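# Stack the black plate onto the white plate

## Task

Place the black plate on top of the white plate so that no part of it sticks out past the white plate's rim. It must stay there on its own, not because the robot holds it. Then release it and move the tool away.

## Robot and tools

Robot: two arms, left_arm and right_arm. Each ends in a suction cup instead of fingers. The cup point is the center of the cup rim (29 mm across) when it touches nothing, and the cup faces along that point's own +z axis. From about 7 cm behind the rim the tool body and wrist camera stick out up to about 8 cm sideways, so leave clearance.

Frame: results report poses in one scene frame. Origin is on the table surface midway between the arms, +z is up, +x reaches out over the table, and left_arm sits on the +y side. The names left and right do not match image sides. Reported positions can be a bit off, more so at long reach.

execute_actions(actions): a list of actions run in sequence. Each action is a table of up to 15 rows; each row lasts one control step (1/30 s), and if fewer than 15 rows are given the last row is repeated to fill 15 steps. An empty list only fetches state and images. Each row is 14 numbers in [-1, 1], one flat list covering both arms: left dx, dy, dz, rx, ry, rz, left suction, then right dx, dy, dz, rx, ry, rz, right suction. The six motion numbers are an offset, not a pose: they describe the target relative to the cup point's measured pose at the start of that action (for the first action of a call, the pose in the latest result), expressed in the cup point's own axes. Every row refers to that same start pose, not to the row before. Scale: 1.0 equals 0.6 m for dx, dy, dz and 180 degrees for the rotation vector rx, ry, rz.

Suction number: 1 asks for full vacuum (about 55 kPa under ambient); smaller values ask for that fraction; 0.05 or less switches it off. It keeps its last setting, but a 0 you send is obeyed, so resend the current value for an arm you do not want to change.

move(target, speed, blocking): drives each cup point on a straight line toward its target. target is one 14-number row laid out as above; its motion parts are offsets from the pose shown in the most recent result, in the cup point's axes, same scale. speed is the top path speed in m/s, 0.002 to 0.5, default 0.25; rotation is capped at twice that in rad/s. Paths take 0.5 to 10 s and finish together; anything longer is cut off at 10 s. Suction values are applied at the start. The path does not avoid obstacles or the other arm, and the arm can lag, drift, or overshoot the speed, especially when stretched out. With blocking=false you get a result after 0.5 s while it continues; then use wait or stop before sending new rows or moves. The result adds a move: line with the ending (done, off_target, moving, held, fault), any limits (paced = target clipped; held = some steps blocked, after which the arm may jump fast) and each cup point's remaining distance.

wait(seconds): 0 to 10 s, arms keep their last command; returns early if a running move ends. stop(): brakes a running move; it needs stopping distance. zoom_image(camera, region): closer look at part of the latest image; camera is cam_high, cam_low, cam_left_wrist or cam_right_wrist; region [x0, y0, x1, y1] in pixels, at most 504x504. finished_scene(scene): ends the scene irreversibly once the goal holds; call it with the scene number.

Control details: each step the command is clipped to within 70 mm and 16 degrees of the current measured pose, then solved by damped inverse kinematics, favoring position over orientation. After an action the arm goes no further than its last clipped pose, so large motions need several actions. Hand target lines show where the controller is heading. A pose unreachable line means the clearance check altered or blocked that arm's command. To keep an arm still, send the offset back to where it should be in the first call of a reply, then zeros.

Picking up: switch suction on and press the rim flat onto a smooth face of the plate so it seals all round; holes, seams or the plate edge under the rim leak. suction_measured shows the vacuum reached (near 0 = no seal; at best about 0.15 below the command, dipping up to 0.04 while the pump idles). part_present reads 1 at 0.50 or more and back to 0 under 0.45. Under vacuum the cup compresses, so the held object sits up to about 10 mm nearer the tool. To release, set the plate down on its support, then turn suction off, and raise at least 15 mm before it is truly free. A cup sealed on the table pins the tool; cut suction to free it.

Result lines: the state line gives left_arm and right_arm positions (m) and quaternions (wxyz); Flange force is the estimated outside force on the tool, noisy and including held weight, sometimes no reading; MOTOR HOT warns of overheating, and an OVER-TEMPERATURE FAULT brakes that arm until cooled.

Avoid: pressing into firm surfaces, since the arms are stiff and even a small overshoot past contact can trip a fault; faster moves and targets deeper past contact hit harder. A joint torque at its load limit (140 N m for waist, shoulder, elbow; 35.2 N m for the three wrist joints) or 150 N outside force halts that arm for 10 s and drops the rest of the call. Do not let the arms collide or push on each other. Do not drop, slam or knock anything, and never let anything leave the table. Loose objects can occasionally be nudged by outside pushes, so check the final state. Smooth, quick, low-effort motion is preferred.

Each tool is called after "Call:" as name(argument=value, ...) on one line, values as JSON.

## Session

Call:
execute_actions(actions=[])

Scene clock: 0.00 s.
left_arm: end_effector_position=(+0.4706, +0.4049, +0.3398) suction_measured=0.01 part_present=0 end_effector_quat_wxyz=(-0.000, -0.213, +0.977, -0.001) | right_arm: end_effector_position=(+0.5025, -0.5125, +0.3407) suction_measured=0.01 part_present=0 end_effector_quat_wxyz=(+0.002, +0.257, +0.967, +0.000)
Joint positions: left_arm=[ 0.266  0.133  0.192  0.003 -1.631  0.262] | right_arm=[ 0.264  0.132  0.194  0.002 -1.629 -0.79 ]
Joint velocities: left_arm=[-0.001 -0.    -0.001 -0.    -0.    -0.001] | right_arm=[-0.001  0.    -0.     0.    -0.    -0.001]
Flange force (N, the push that the arm receives, along the end effector's own x y z axes): no reading
Hand target (left_arm): +0.471, +0.405, +0.340; -0.000, -0.213, +0.977, -0.001
Hand target (right_arm): +0.503, -0.513, +0.341; +0.002, +0.257, +0.967, +0.000

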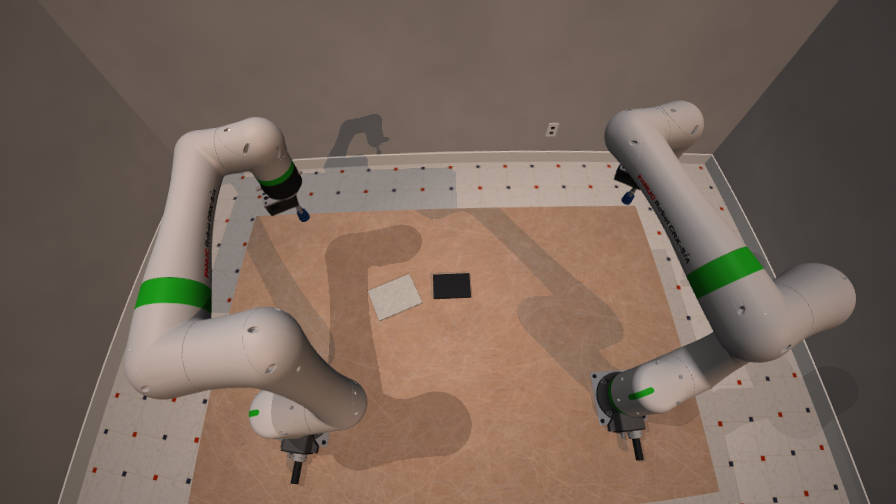

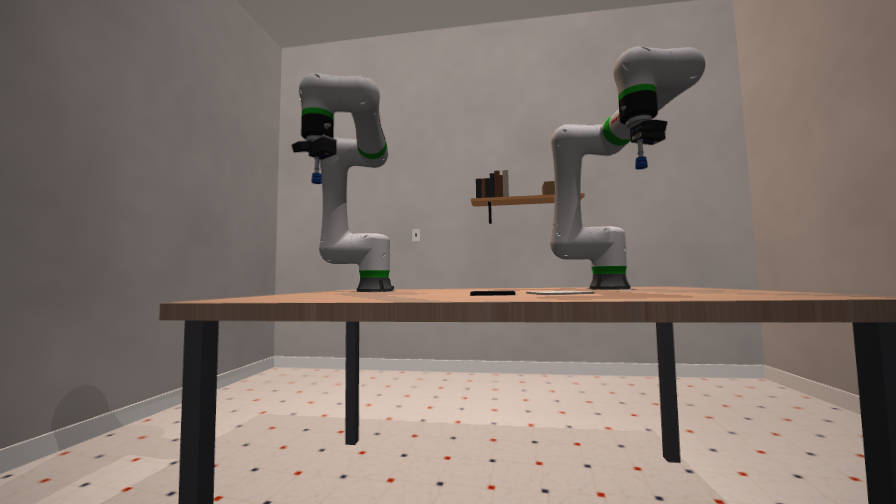

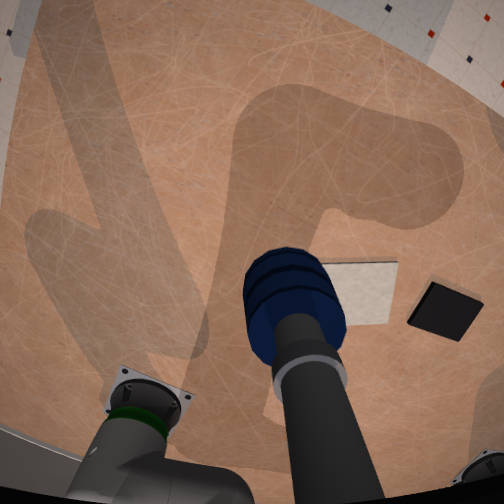

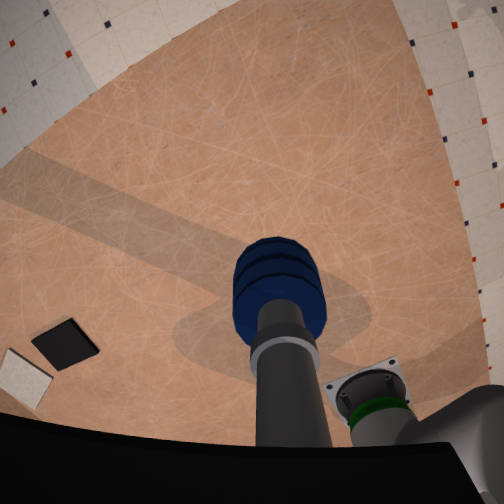

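Call:
zoom_image(camera="cam_high", region=[360, 250, 486, 340])

Call:
zoom_image(camera="cam_low", region=[460, 270, 610, 310])

Region (360, 250, 486, 340) of cam_high's 896x504 image, scaled by 4.000, with more detail than that image has; it fills the top 360 rows of this view, and the rest is white.

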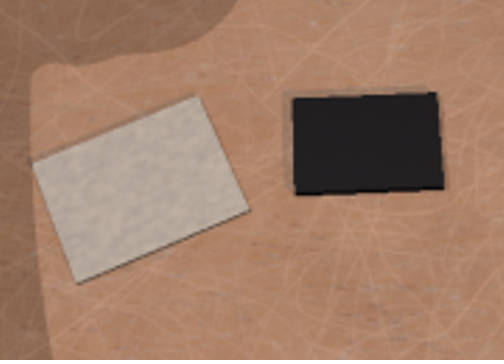

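Region (460, 270, 610, 310) of cam_low's 896x504 image, scaled by 3.360, with more detail than that image has; it fills the top 134 rows of this view, and the rest is white.

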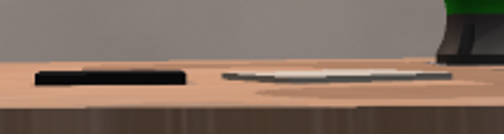

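Call:
move(target=[0.391,-0.56,0.495,0,0,0.131,0, 0,0,0,0,0,0,0], speed=0.35)

Call:
zoom_image(camera="cam_low", region=[455, 255, 535, 305])

Scene clock: 23.30 s.
left_arm: end_effector_position=(+0.3959, +0.0019, +0.0426) suction_measured=0.01 part_present=0 end_effector_quat_wxyz=(-0.001, -0.009, +1.000, -0.001) | right_arm: end_effector_position=(+0.5025, -0.5125, +0.3407) suction_measured=0.01 part_present=0 end_effector_quat_wxyz=(+0.002, +0.257, +0.967, +0.000)
Joint positions: left_arm=[-0.506  0.589  0.089  0.003 -1.071  0.622] | right_arm=[ 0.264  0.132  0.194  0.002 -1.629 -0.79 ]
Joint velocities: left_arm=[-0.001  0.001  0.    -0.    -0.003  0.   ] | right_arm=[ 0.  0. -0.  0.  0.  0.]
Flange force (N, the push that the arm receives, along the end effector's own x y z axes): left_arm=[-1.0 -0.9 -1.1] | right_arm=[-4.0 -3.2 -0.1]
Hand target (left_arm): +0.396, +0.002, +0.043; -0.001, -0.009, +1.000, -0.001
Hand target (right_arm): +0.503, -0.513, +0.341; +0.002, +0.257, +0.967, +0.000
Off the commanded pose (left_arm): 0.002 m, 0 deg.
Off the commanded pose (right_arm): 0.000 m, 0 deg.
move: done

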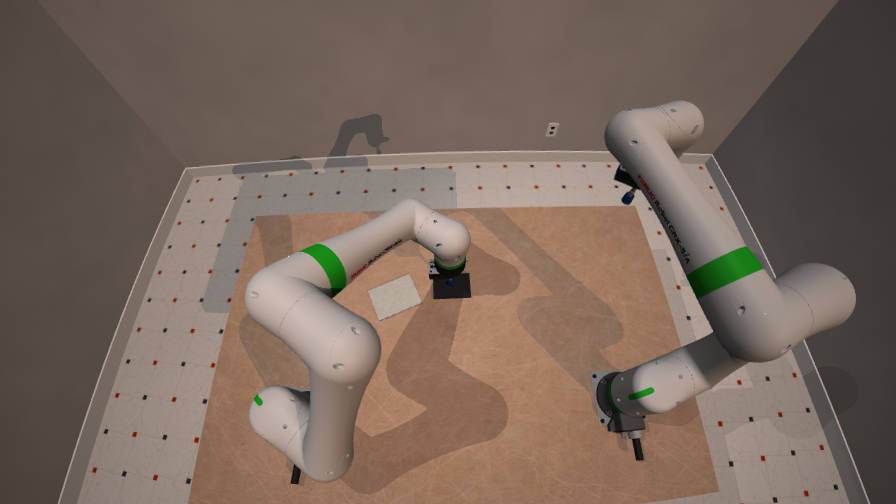

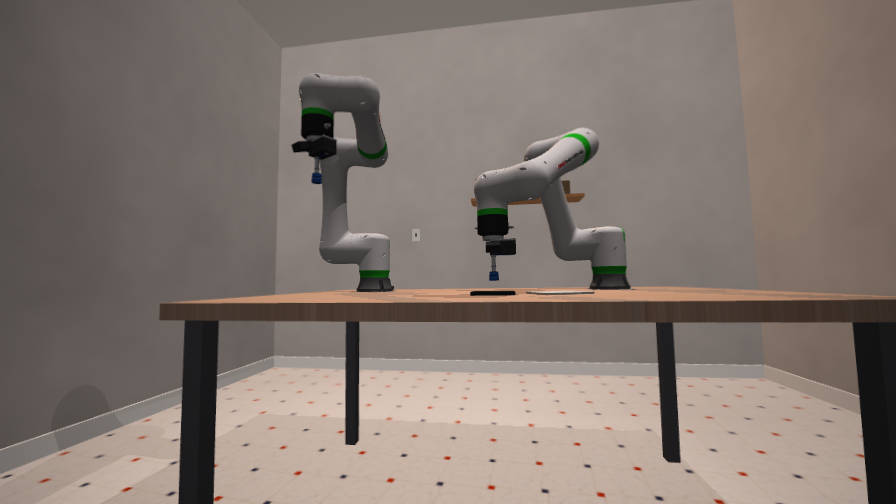

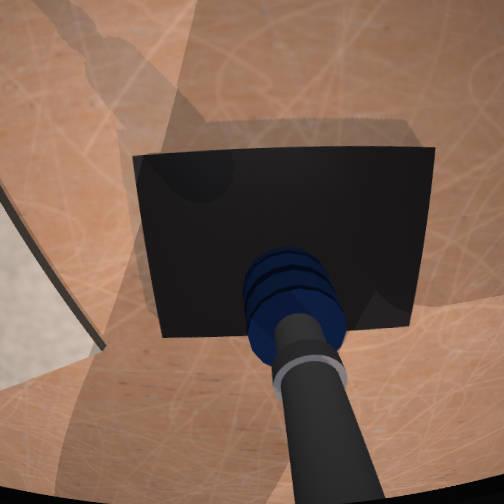

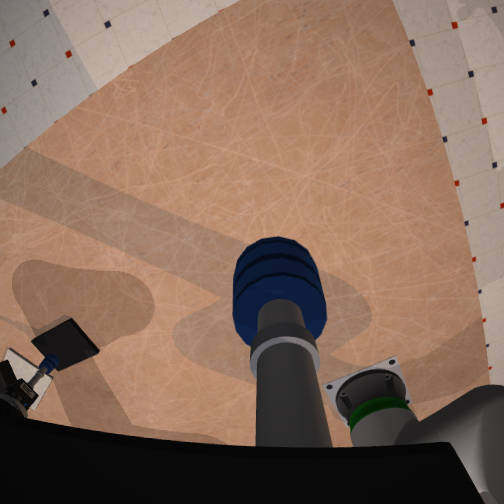

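Region (455, 255, 535, 305) of cam_low's 896x504 image, scaled by 6.300, with more detail than that image has; it fills the top 315 rows of this view, and the rest is white.

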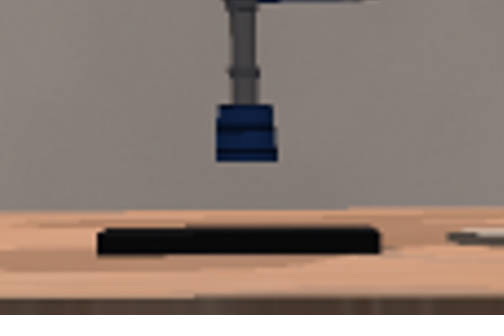

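Call:
move(target=[0,-0.006,0.059,0,0,0,1, 0,0,0,0,0,0,0], speed=0.045)

Scene clock: 30.87 s.
left_arm: end_effector_position=(+0.3959, -0.0017, +0.0072) suction_measured=0.39 part_present=0 end_effector_quat_wxyz=(-0.001, -0.009, +1.000, -0.001) | right_arm: end_effector_position=(+0.5025, -0.5125, +0.3407) suction_measured=0.01 part_present=0 end_effector_quat_wxyz=(+0.002, +0.257, +0.967, +0.000)
Joint positions: left_arm=[-0.511  0.638  0.074  0.003 -1.007  0.627] | right_arm=[ 0.264  0.132  0.194  0.002 -1.629 -0.79 ]
Joint velocities: left_arm=[-0.     0.    -0.    -0.     0.001  0.002] | right_arm=[ 0.001  0.     0.    -0.     0.001  0.   ]
Flange force (N, the push that the arm receives, along the end effector's own x y z axes): left_arm=[0.4 0.2 -0.6] | right_arm=[0.2 -1.9 4.3]
Hand target (left_arm): +0.396, -0.002, +0.007; -0.001, -0.009, +1.000, -0.001
Hand target (right_arm): +0.503, -0.513, +0.341; +0.002, +0.257, +0.967, +0.000
Off the commanded pose (left_arm): 0.000 m, 0 deg.
Off the commanded pose (right_arm): 0.000 m, 0 deg.
move: done

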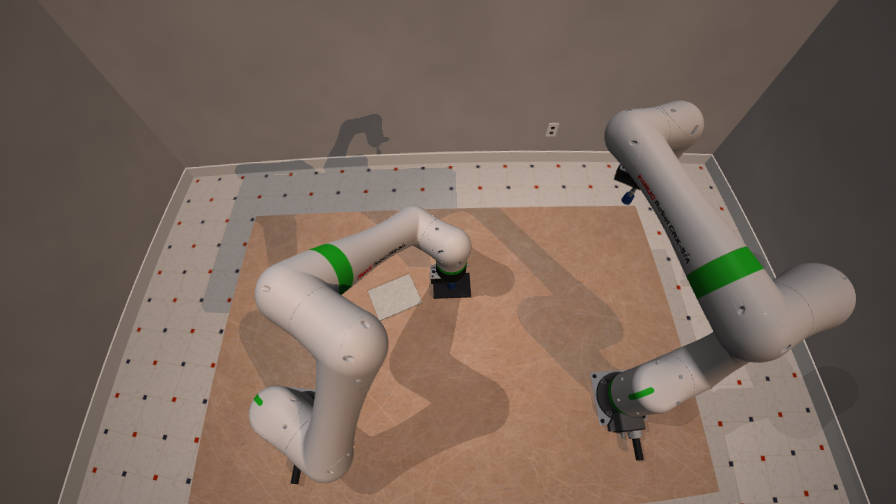

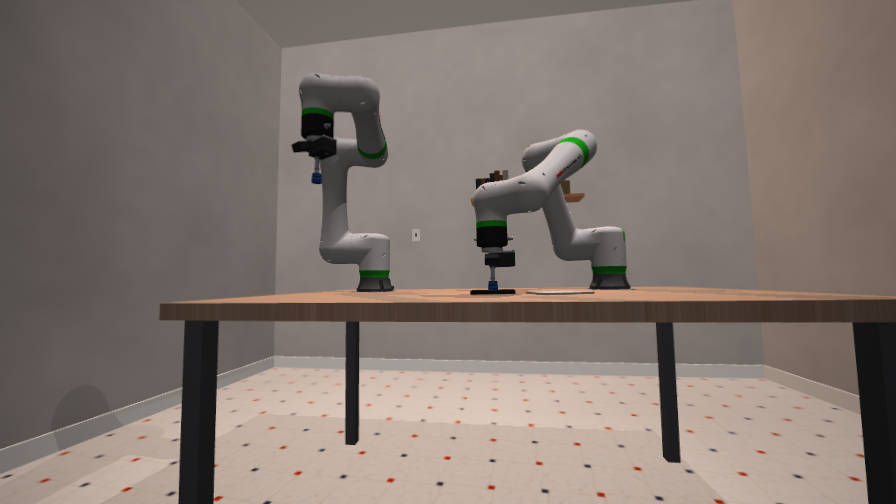

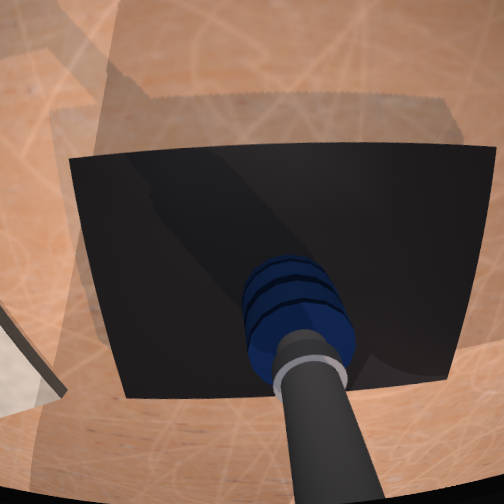

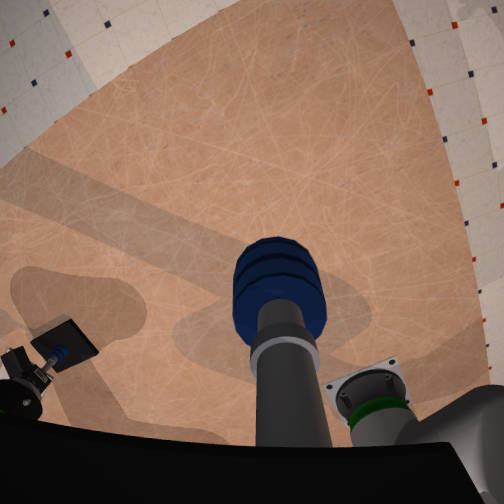

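Call:
execute_actions(actions=[])

Call:
zoom_image(camera="cam_low", region=[455, 265, 605, 305])

Scene clock: 34.80 s.
left_arm: end_effector_position=(+0.3959, -0.0017, +0.0072) suction_measured=0.99 part_present=1 end_effector_quat_wxyz=(-0.001, -0.009, +1.000, -0.001) | right_arm: end_effector_position=(+0.5025, -0.5125, +0.3407) suction_measured=0.01 part_present=0 end_effector_quat_wxyz=(+0.002, +0.257, +0.967, +0.000)
Joint positions: left_arm=[-0.511  0.638  0.075  0.003 -1.007  0.627] | right_arm=[ 0.264  0.132  0.194  0.002 -1.629 -0.79 ]
Joint velocities: left_arm=[ 0.001  0.    -0.001 -0.     0.     0.001] | right_arm=[ 0.    -0.     0.    -0.    -0.001  0.001]
Flange force (N, the push that the arm receives, along the end effector's own x y z axes): left_arm=[-0.1 0.0 -0.2] | right_arm=[-6.8 -1.1 -3.5]
Hand target (left_arm): +0.396, -0.002, +0.007; -0.001, -0.009, +1.000, -0.001
Hand target (right_arm): +0.503, -0.513, +0.341; +0.002, +0.257, +0.967, +0.000
Off the commanded pose (left_arm): 0.000 m, 0 deg.
Off the commanded pose (right_arm): 0.000 m, 0 deg.

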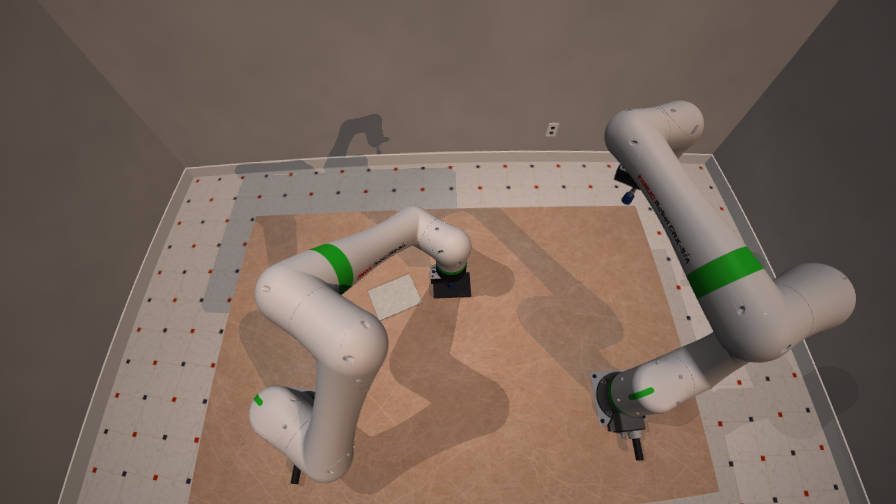

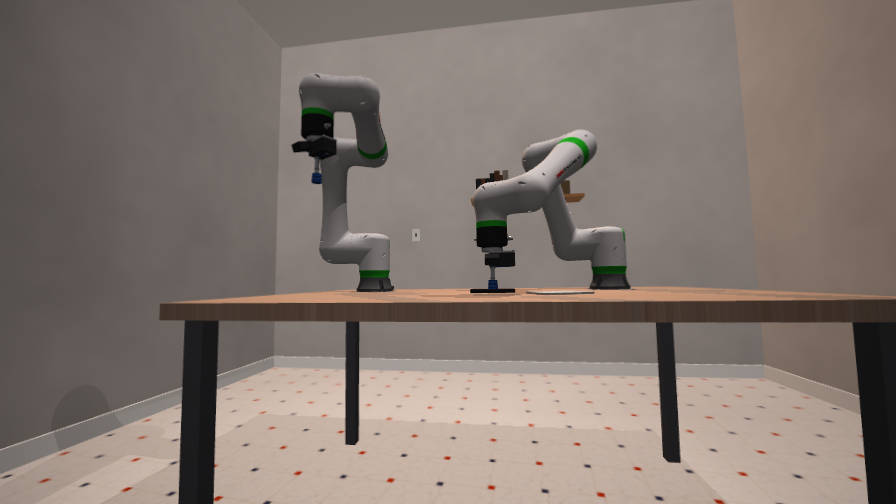

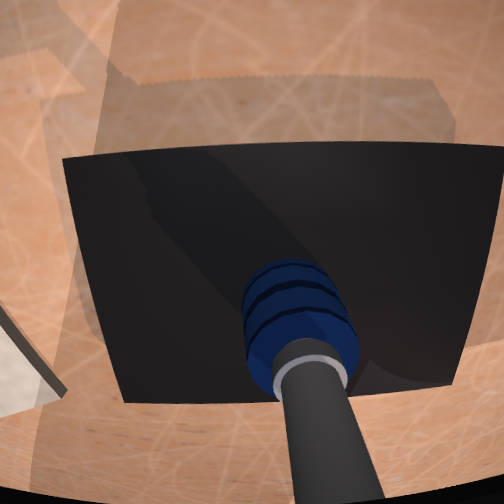

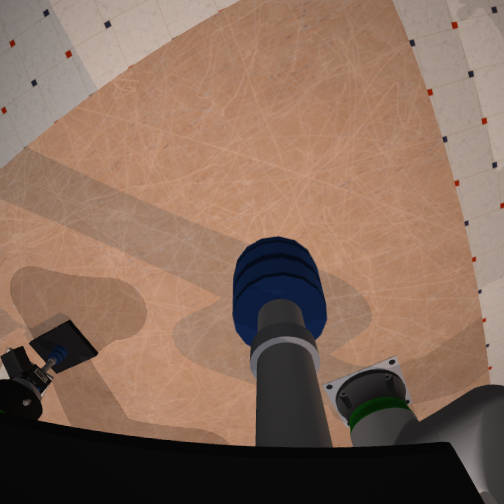

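Region (455, 265, 605, 305) of cam_low's 896x504 image, scaled by 3.360, with more detail than that image has; it fills the top 134 rows of this view, and the rest is white.

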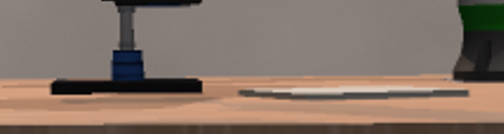

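Call:
move(target=[0.0525,0.328,-0.05,0,0,-0.122,1, 0,0,0,0,0,0,0], speed=0.2)

Call:
zoom_image(camera="cam_low", region=[515, 255, 605, 305])

Scene clock: 43.50 s.
left_arm: end_effector_position=(+0.3615, +0.1945, +0.0374) suction_measured=0.99 part_present=1 end_effector_quat_wxyz=(-0.001, -0.200, +0.980, -0.001) | right_arm: end_effector_position=(+0.5025, -0.5125, +0.3407) suction_measured=0.01 part_present=0 end_effector_quat_wxyz=(+0.002, +0.257, +0.967, +0.000)
Joint positions: left_arm=[-0.205  0.272 -0.393  0.003 -0.906  0.704] | right_arm=[ 0.264  0.132  0.194  0.002 -1.629 -0.79 ]
Joint velocities: left_arm=[ 0.001 -0.    -0.001  0.001 -0.    -0.003] | right_arm=[ 0.001 -0.     0.     0.    -0.    -0.   ]
Flange force (N, the push that the arm receives, along the end effector's own x y z axes): left_arm=[-0.3 -1.3 0.2] | right_arm=[-4.7 -3.1 2.2]
Hand target (left_arm): +0.361, +0.195, +0.037; -0.001, -0.200, +0.980, -0.001
Hand target (right_arm): +0.503, -0.513, +0.341; +0.002, +0.257, +0.967, +0.000
Off the commanded pose (left_arm): 0.001 m, 0 deg.
Off the commanded pose (right_arm): 0.000 m, 0 deg.
move: done

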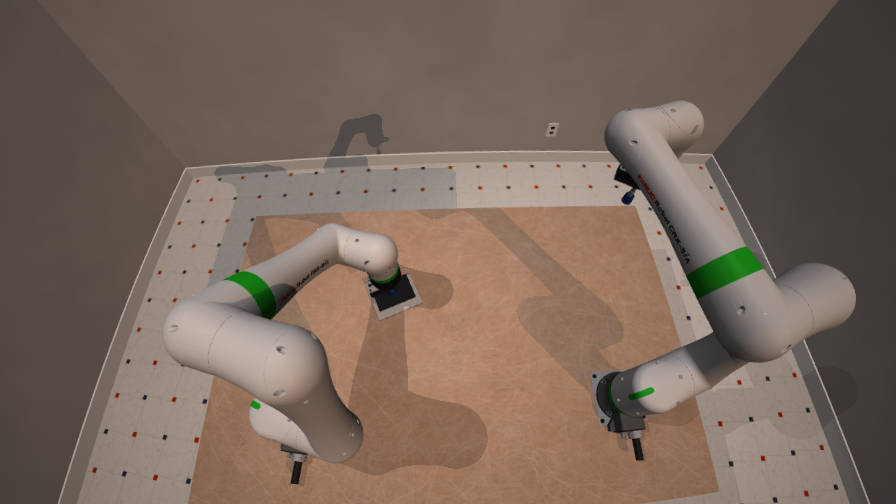

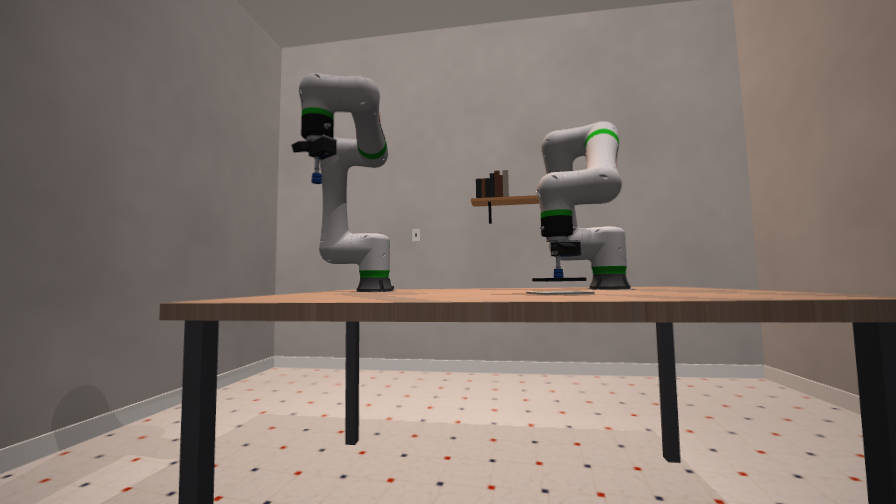

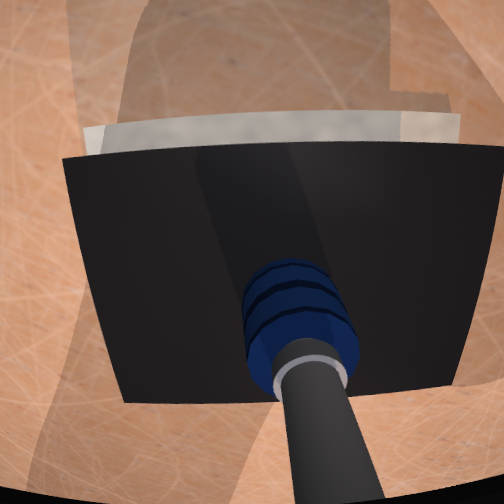

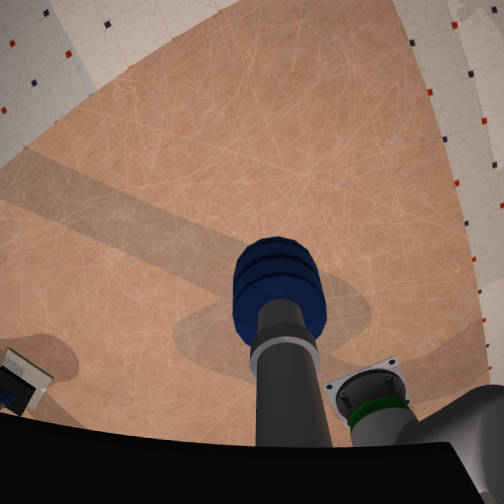

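Region (515, 255, 605, 305) of cam_low's 896x504 image, scaled by 5.600, with more detail than that image has.

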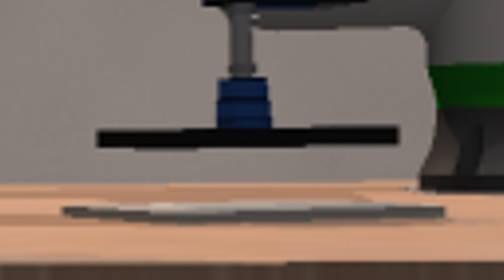

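Call:
move(target=[0,0.002,0.048,0,0,0,1, 0,0,0,0,0,0,0], speed=0.06)

Call:
zoom_image(camera="cam_low", region=[520, 270, 600, 305])

Scene clock: 54.80 s.
left_arm: end_effector_position=(+0.3610, +0.1957, +0.0086) suction_measured=1.00 part_present=1 end_effector_quat_wxyz=(-0.001, -0.200, +0.980, -0.001) | right_arm: end_effector_position=(+0.5025, -0.5125, +0.3407) suction_measured=0.01 part_present=0 end_effector_quat_wxyz=(+0.002, +0.257, +0.967, +0.000)
Joint positions: left_arm=[-0.203  0.319 -0.416  0.003 -0.836  0.702] | right_arm=[ 0.264  0.132  0.194  0.002 -1.629 -0.79 ]
Joint velocities: left_arm=[-0.     0.     0.     0.    -0.     0.001] | right_arm=[-0.001  0.001 -0.    -0.    -0.    -0.   ]
Flange force (N, the push that the arm receives, along the end effector's own x y z axes): left_arm=[-1.3 -2.7 0.0] | right_arm=[-5.3 0.2 -0.4]
Hand target (left_arm): +0.361, +0.196, +0.009; -0.001, -0.200, +0.980, -0.001
Hand target (right_arm): +0.503, -0.513, +0.341; +0.002, +0.257, +0.967, +0.000
Off the commanded pose (left_arm): 0.000 m, 0 deg.
Off the commanded pose (right_arm): 0.000 m, 0 deg.
move: done

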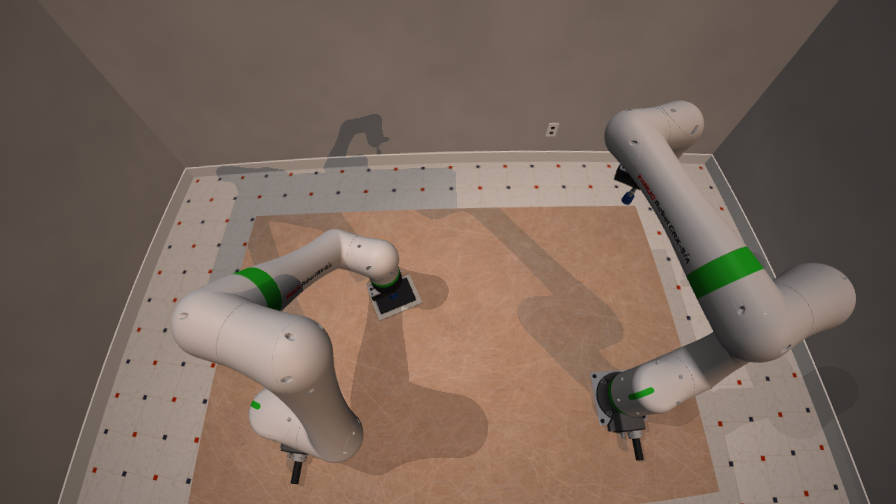

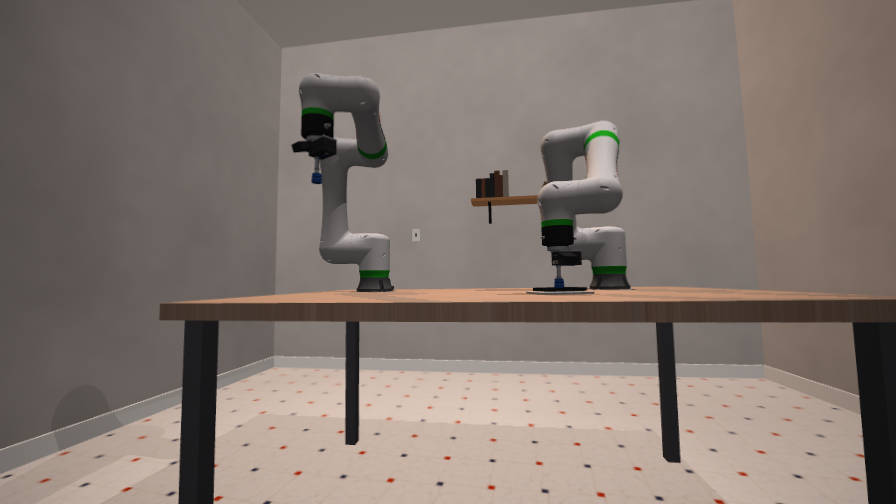

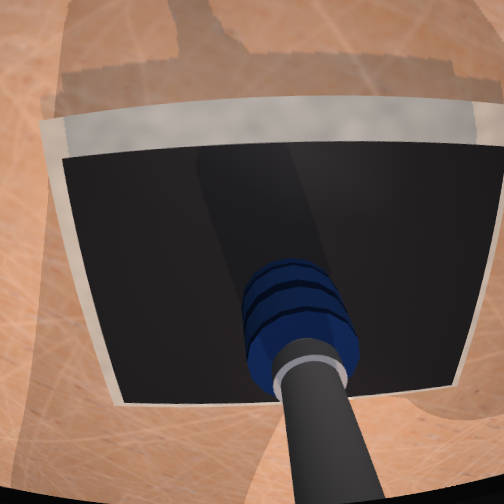

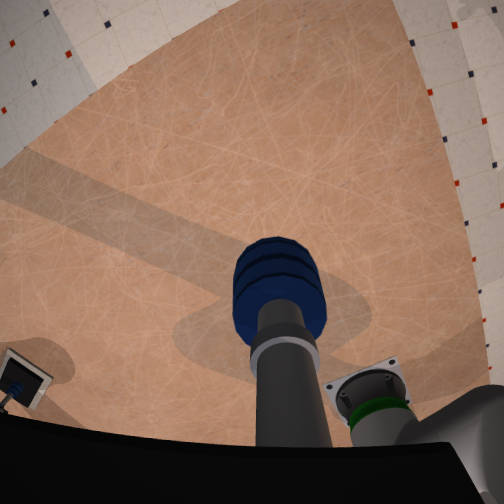

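Region (520, 270, 600, 305) of cam_low's 896x504 image, scaled by 6.300, with more detail than that image has; it fills the top 220 rows of this view, and the rest is white.

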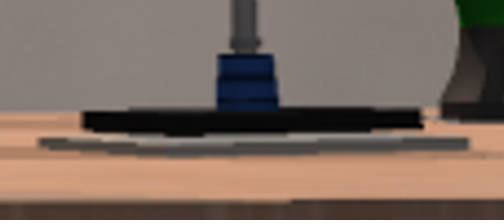

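Call:
move(target=[0,0,0.0048,0,0,0,1, 0,0,0,0,0,0,0], speed=0.01)

Call:
zoom_image(camera="cam_low", region=[520, 270, 600, 305])

Scene clock: 59.83 s.
left_arm: end_effector_position=(+0.3610, +0.1957, +0.0057) suction_measured=1.00 part_present=1 end_effector_quat_wxyz=(-0.001, -0.200, +0.980, -0.001) | right_arm: end_effector_position=(+0.5025, -0.5125, +0.3407) suction_measured=0.01 part_present=0 end_effector_quat_wxyz=(+0.002, +0.257, +0.967, +0.000)
Joint positions: left_arm=[-0.203  0.324 -0.418  0.003 -0.829  0.702] | right_arm=[ 0.264  0.132  0.194  0.002 -1.629 -0.79 ]
Joint velocities: left_arm=[-0.     0.    -0.    -0.     0.    -0.001] | right_arm=[ 0.002 -0.001  0.     0.    -0.     0.001]
Flange force (N, the push that the arm receives, along the end effector's own x y z axes): left_arm=[-0.7 -0.1 -7.0] | right_arm=[-4.4 -1.2 0.1]
Hand target (left_arm): +0.361, +0.196, +0.006; -0.001, -0.200, +0.980, -0.001
Hand target (right_arm): +0.503, -0.513, +0.341; +0.002, +0.257, +0.967, +0.000
Off the commanded pose (left_arm): 0.000 m, 0 deg.
Off the commanded pose (right_arm): 0.000 m, 0 deg.
move: done

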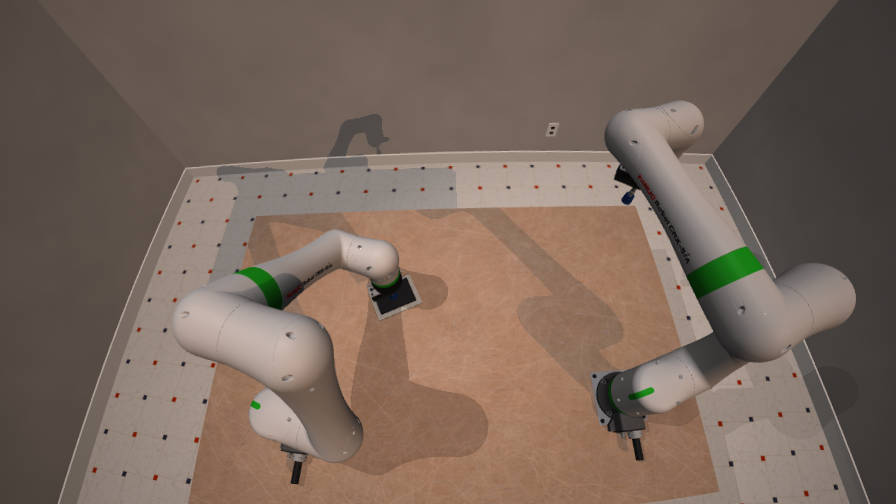

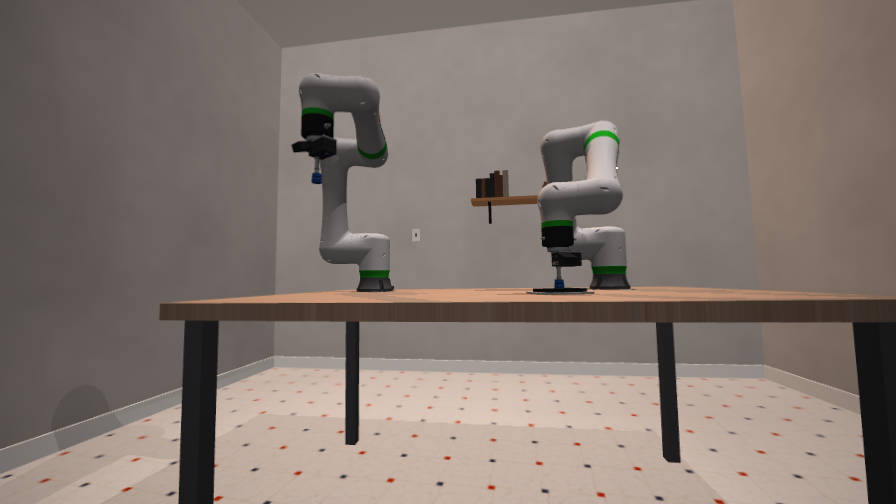

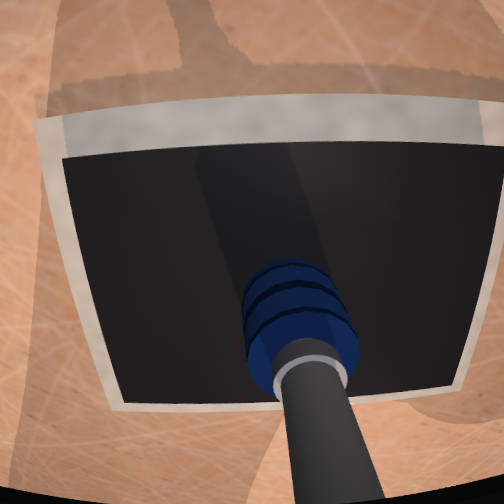

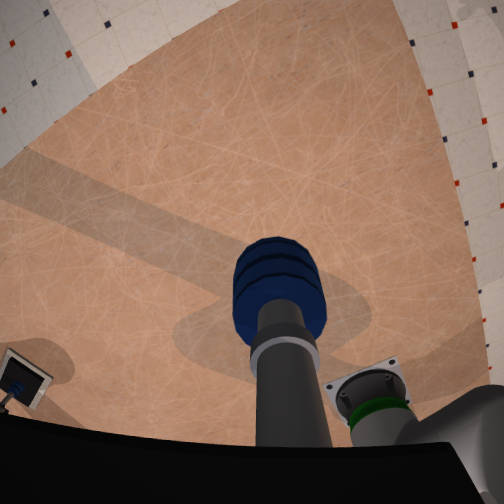

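Region (520, 270, 600, 305) of cam_low's 896x504 image, scaled by 6.300, with more detail than that image has; it fills the top 220 rows of this view, and the rest is white.

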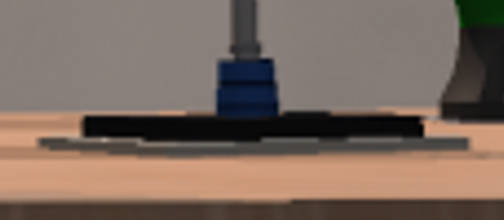

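Call:
execute_actions(actions=[[[0,0,0,0,0,0,0, 0,0,0,0,0,0,0]]])

Call:
move(target=[0,0,-0.35,0,0,0,0, 0,0,0,0,0,0,0], speed=0.3)

Scene clock: 65.17 s.
left_arm: end_effector_position=(+0.3610, +0.1956, +0.0057) suction_measured=0.01 part_present=0 end_effector_quat_wxyz=(-0.001, -0.200, +0.980, -0.001) | right_arm: end_effector_position=(+0.5025, -0.5125, +0.3407) suction_measured=0.01 part_present=0 end_effector_quat_wxyz=(+0.002, +0.257, +0.967, +0.000)
Joint positions: left_arm=[-0.203  0.325 -0.418  0.003 -0.829  0.702] | right_arm=[ 0.264  0.132  0.194  0.002 -1.629 -0.79 ]
Joint velocities: left_arm=[-0.001  0.     0.    -0.    -0.     0.001] | right_arm=[-0.     0.001 -0.    -0.     0.001  0.   ]
Flange force (N, the push that the arm receives, along the end effector's own x y z axes): left_arm=[-0.4 -1.7 -18.2] | right_arm=[-4.4 -1.1 0.2]
Hand target (left_arm): +0.361, +0.196, +0.006; -0.001, -0.200, +0.980, -0.001
Hand target (right_arm): +0.503, -0.513, +0.341; +0.002, +0.257, +0.967, +0.000
Off the commanded pose (left_arm): 0.000 m, 0 deg.
Off the commanded pose (right_arm): 0.000 m, 0 deg.

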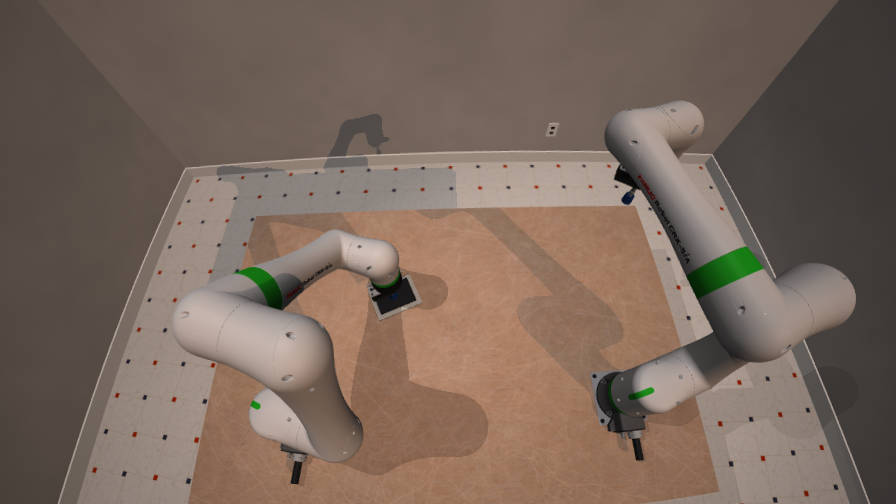

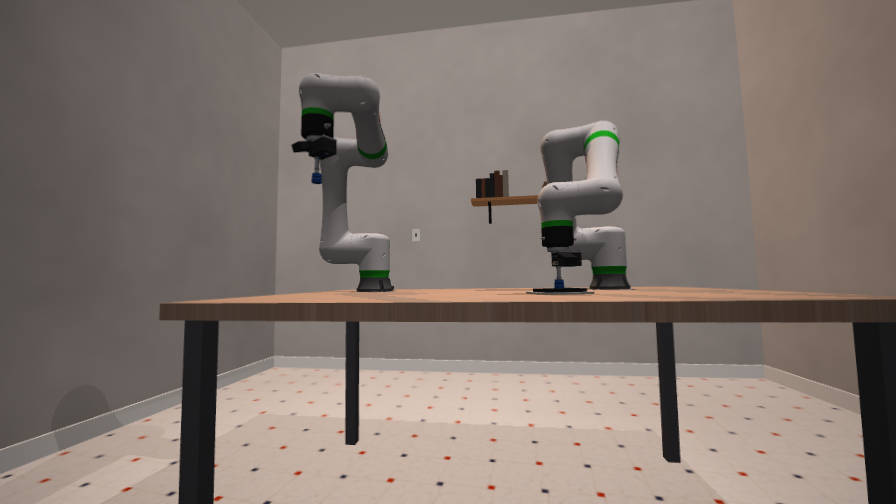

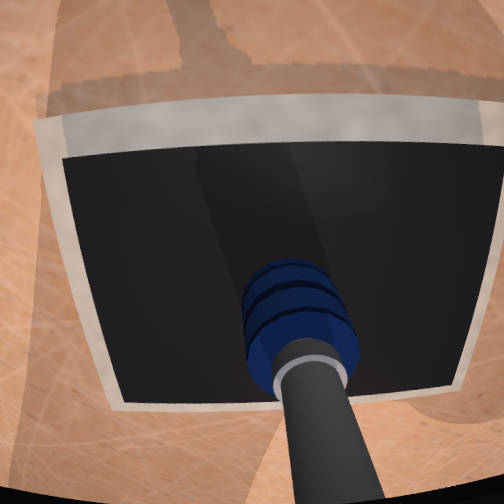

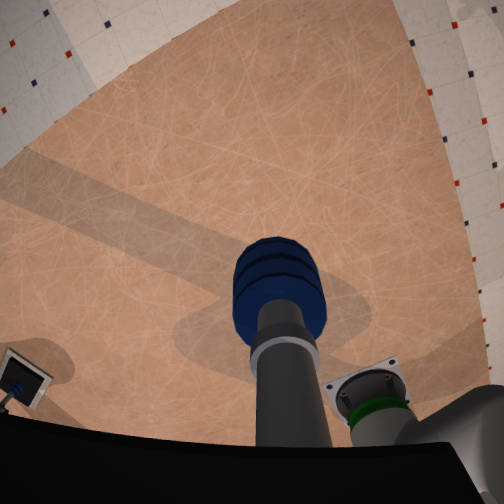

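Scene clock: 66.27 s.
left_arm: end_effector_position=(+0.3611, +0.1955, +0.2158) suction_measured=0.01 part_present=0 end_effector_quat_wxyz=(-0.001, -0.199, +0.980, -0.001) | right_arm: end_effector_position=(+0.5025, -0.5125, +0.3407) suction_measured=0.01 part_present=0 end_effector_quat_wxyz=(+0.002, +0.257, +0.967, +0.000)
Joint positions: left_arm=[-0.203  0.073 -0.164  0.003 -1.334  0.702] | right_arm=[ 0.264  0.132  0.194  0.002 -1.629 -0.79 ]
Joint velocities: left_arm=[ 0.     0.001  0.001 -0.001  0.001 -0.   ] | right_arm=[-0.  0. -0.  0.  0.  0.]
Flange force (N, the push that the arm receives, along the end effector's own x y z axes): left_arm=[-0.3 0.9 -0.5] | right_arm=[-4.4 -1.6 1.0]
Hand target (left_arm): +0.361, +0.195, +0.216; -0.001, -0.199, +0.980, -0.001
Hand target (right_arm): +0.503, -0.513, +0.341; +0.002, +0.257, +0.967, +0.000
Off the commanded pose (left_arm): 0.001 m, 0 deg.
Off the commanded pose (right_arm): 0.000 m, 0 deg.
move: done

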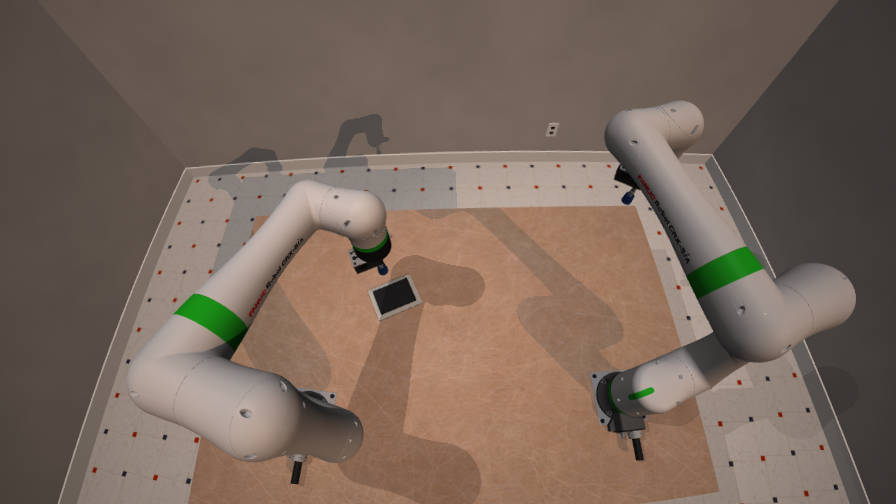

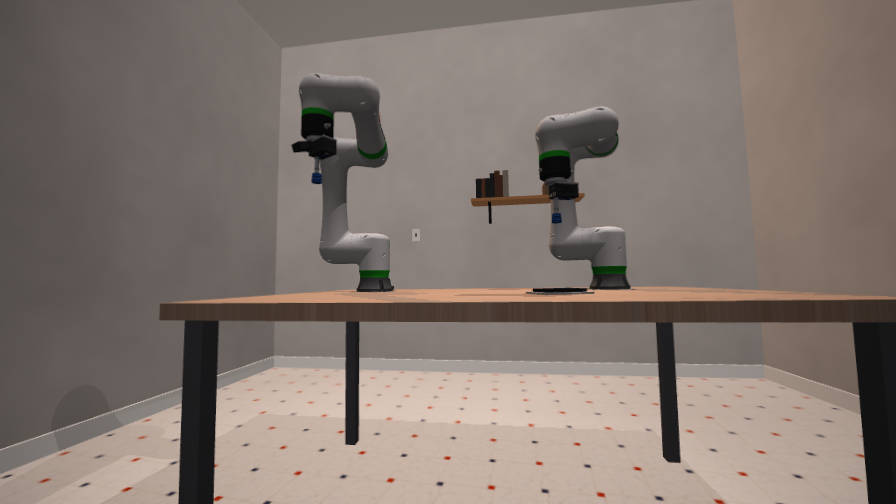

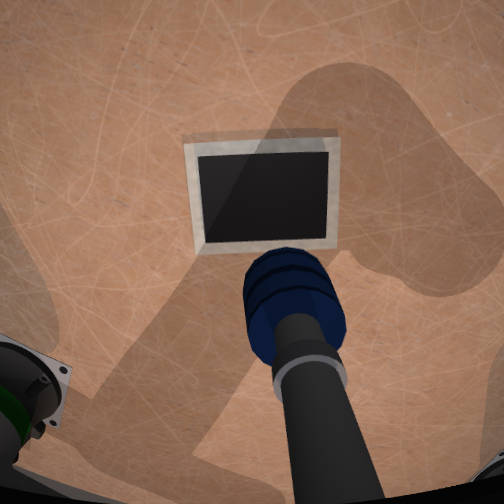

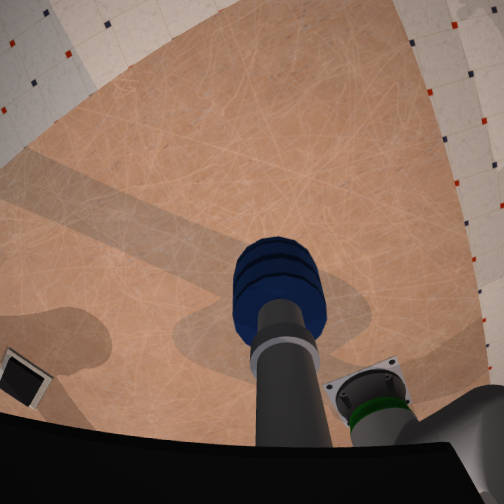

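Call:
finished_scene(scene=2)

The scene is finished: the task was done.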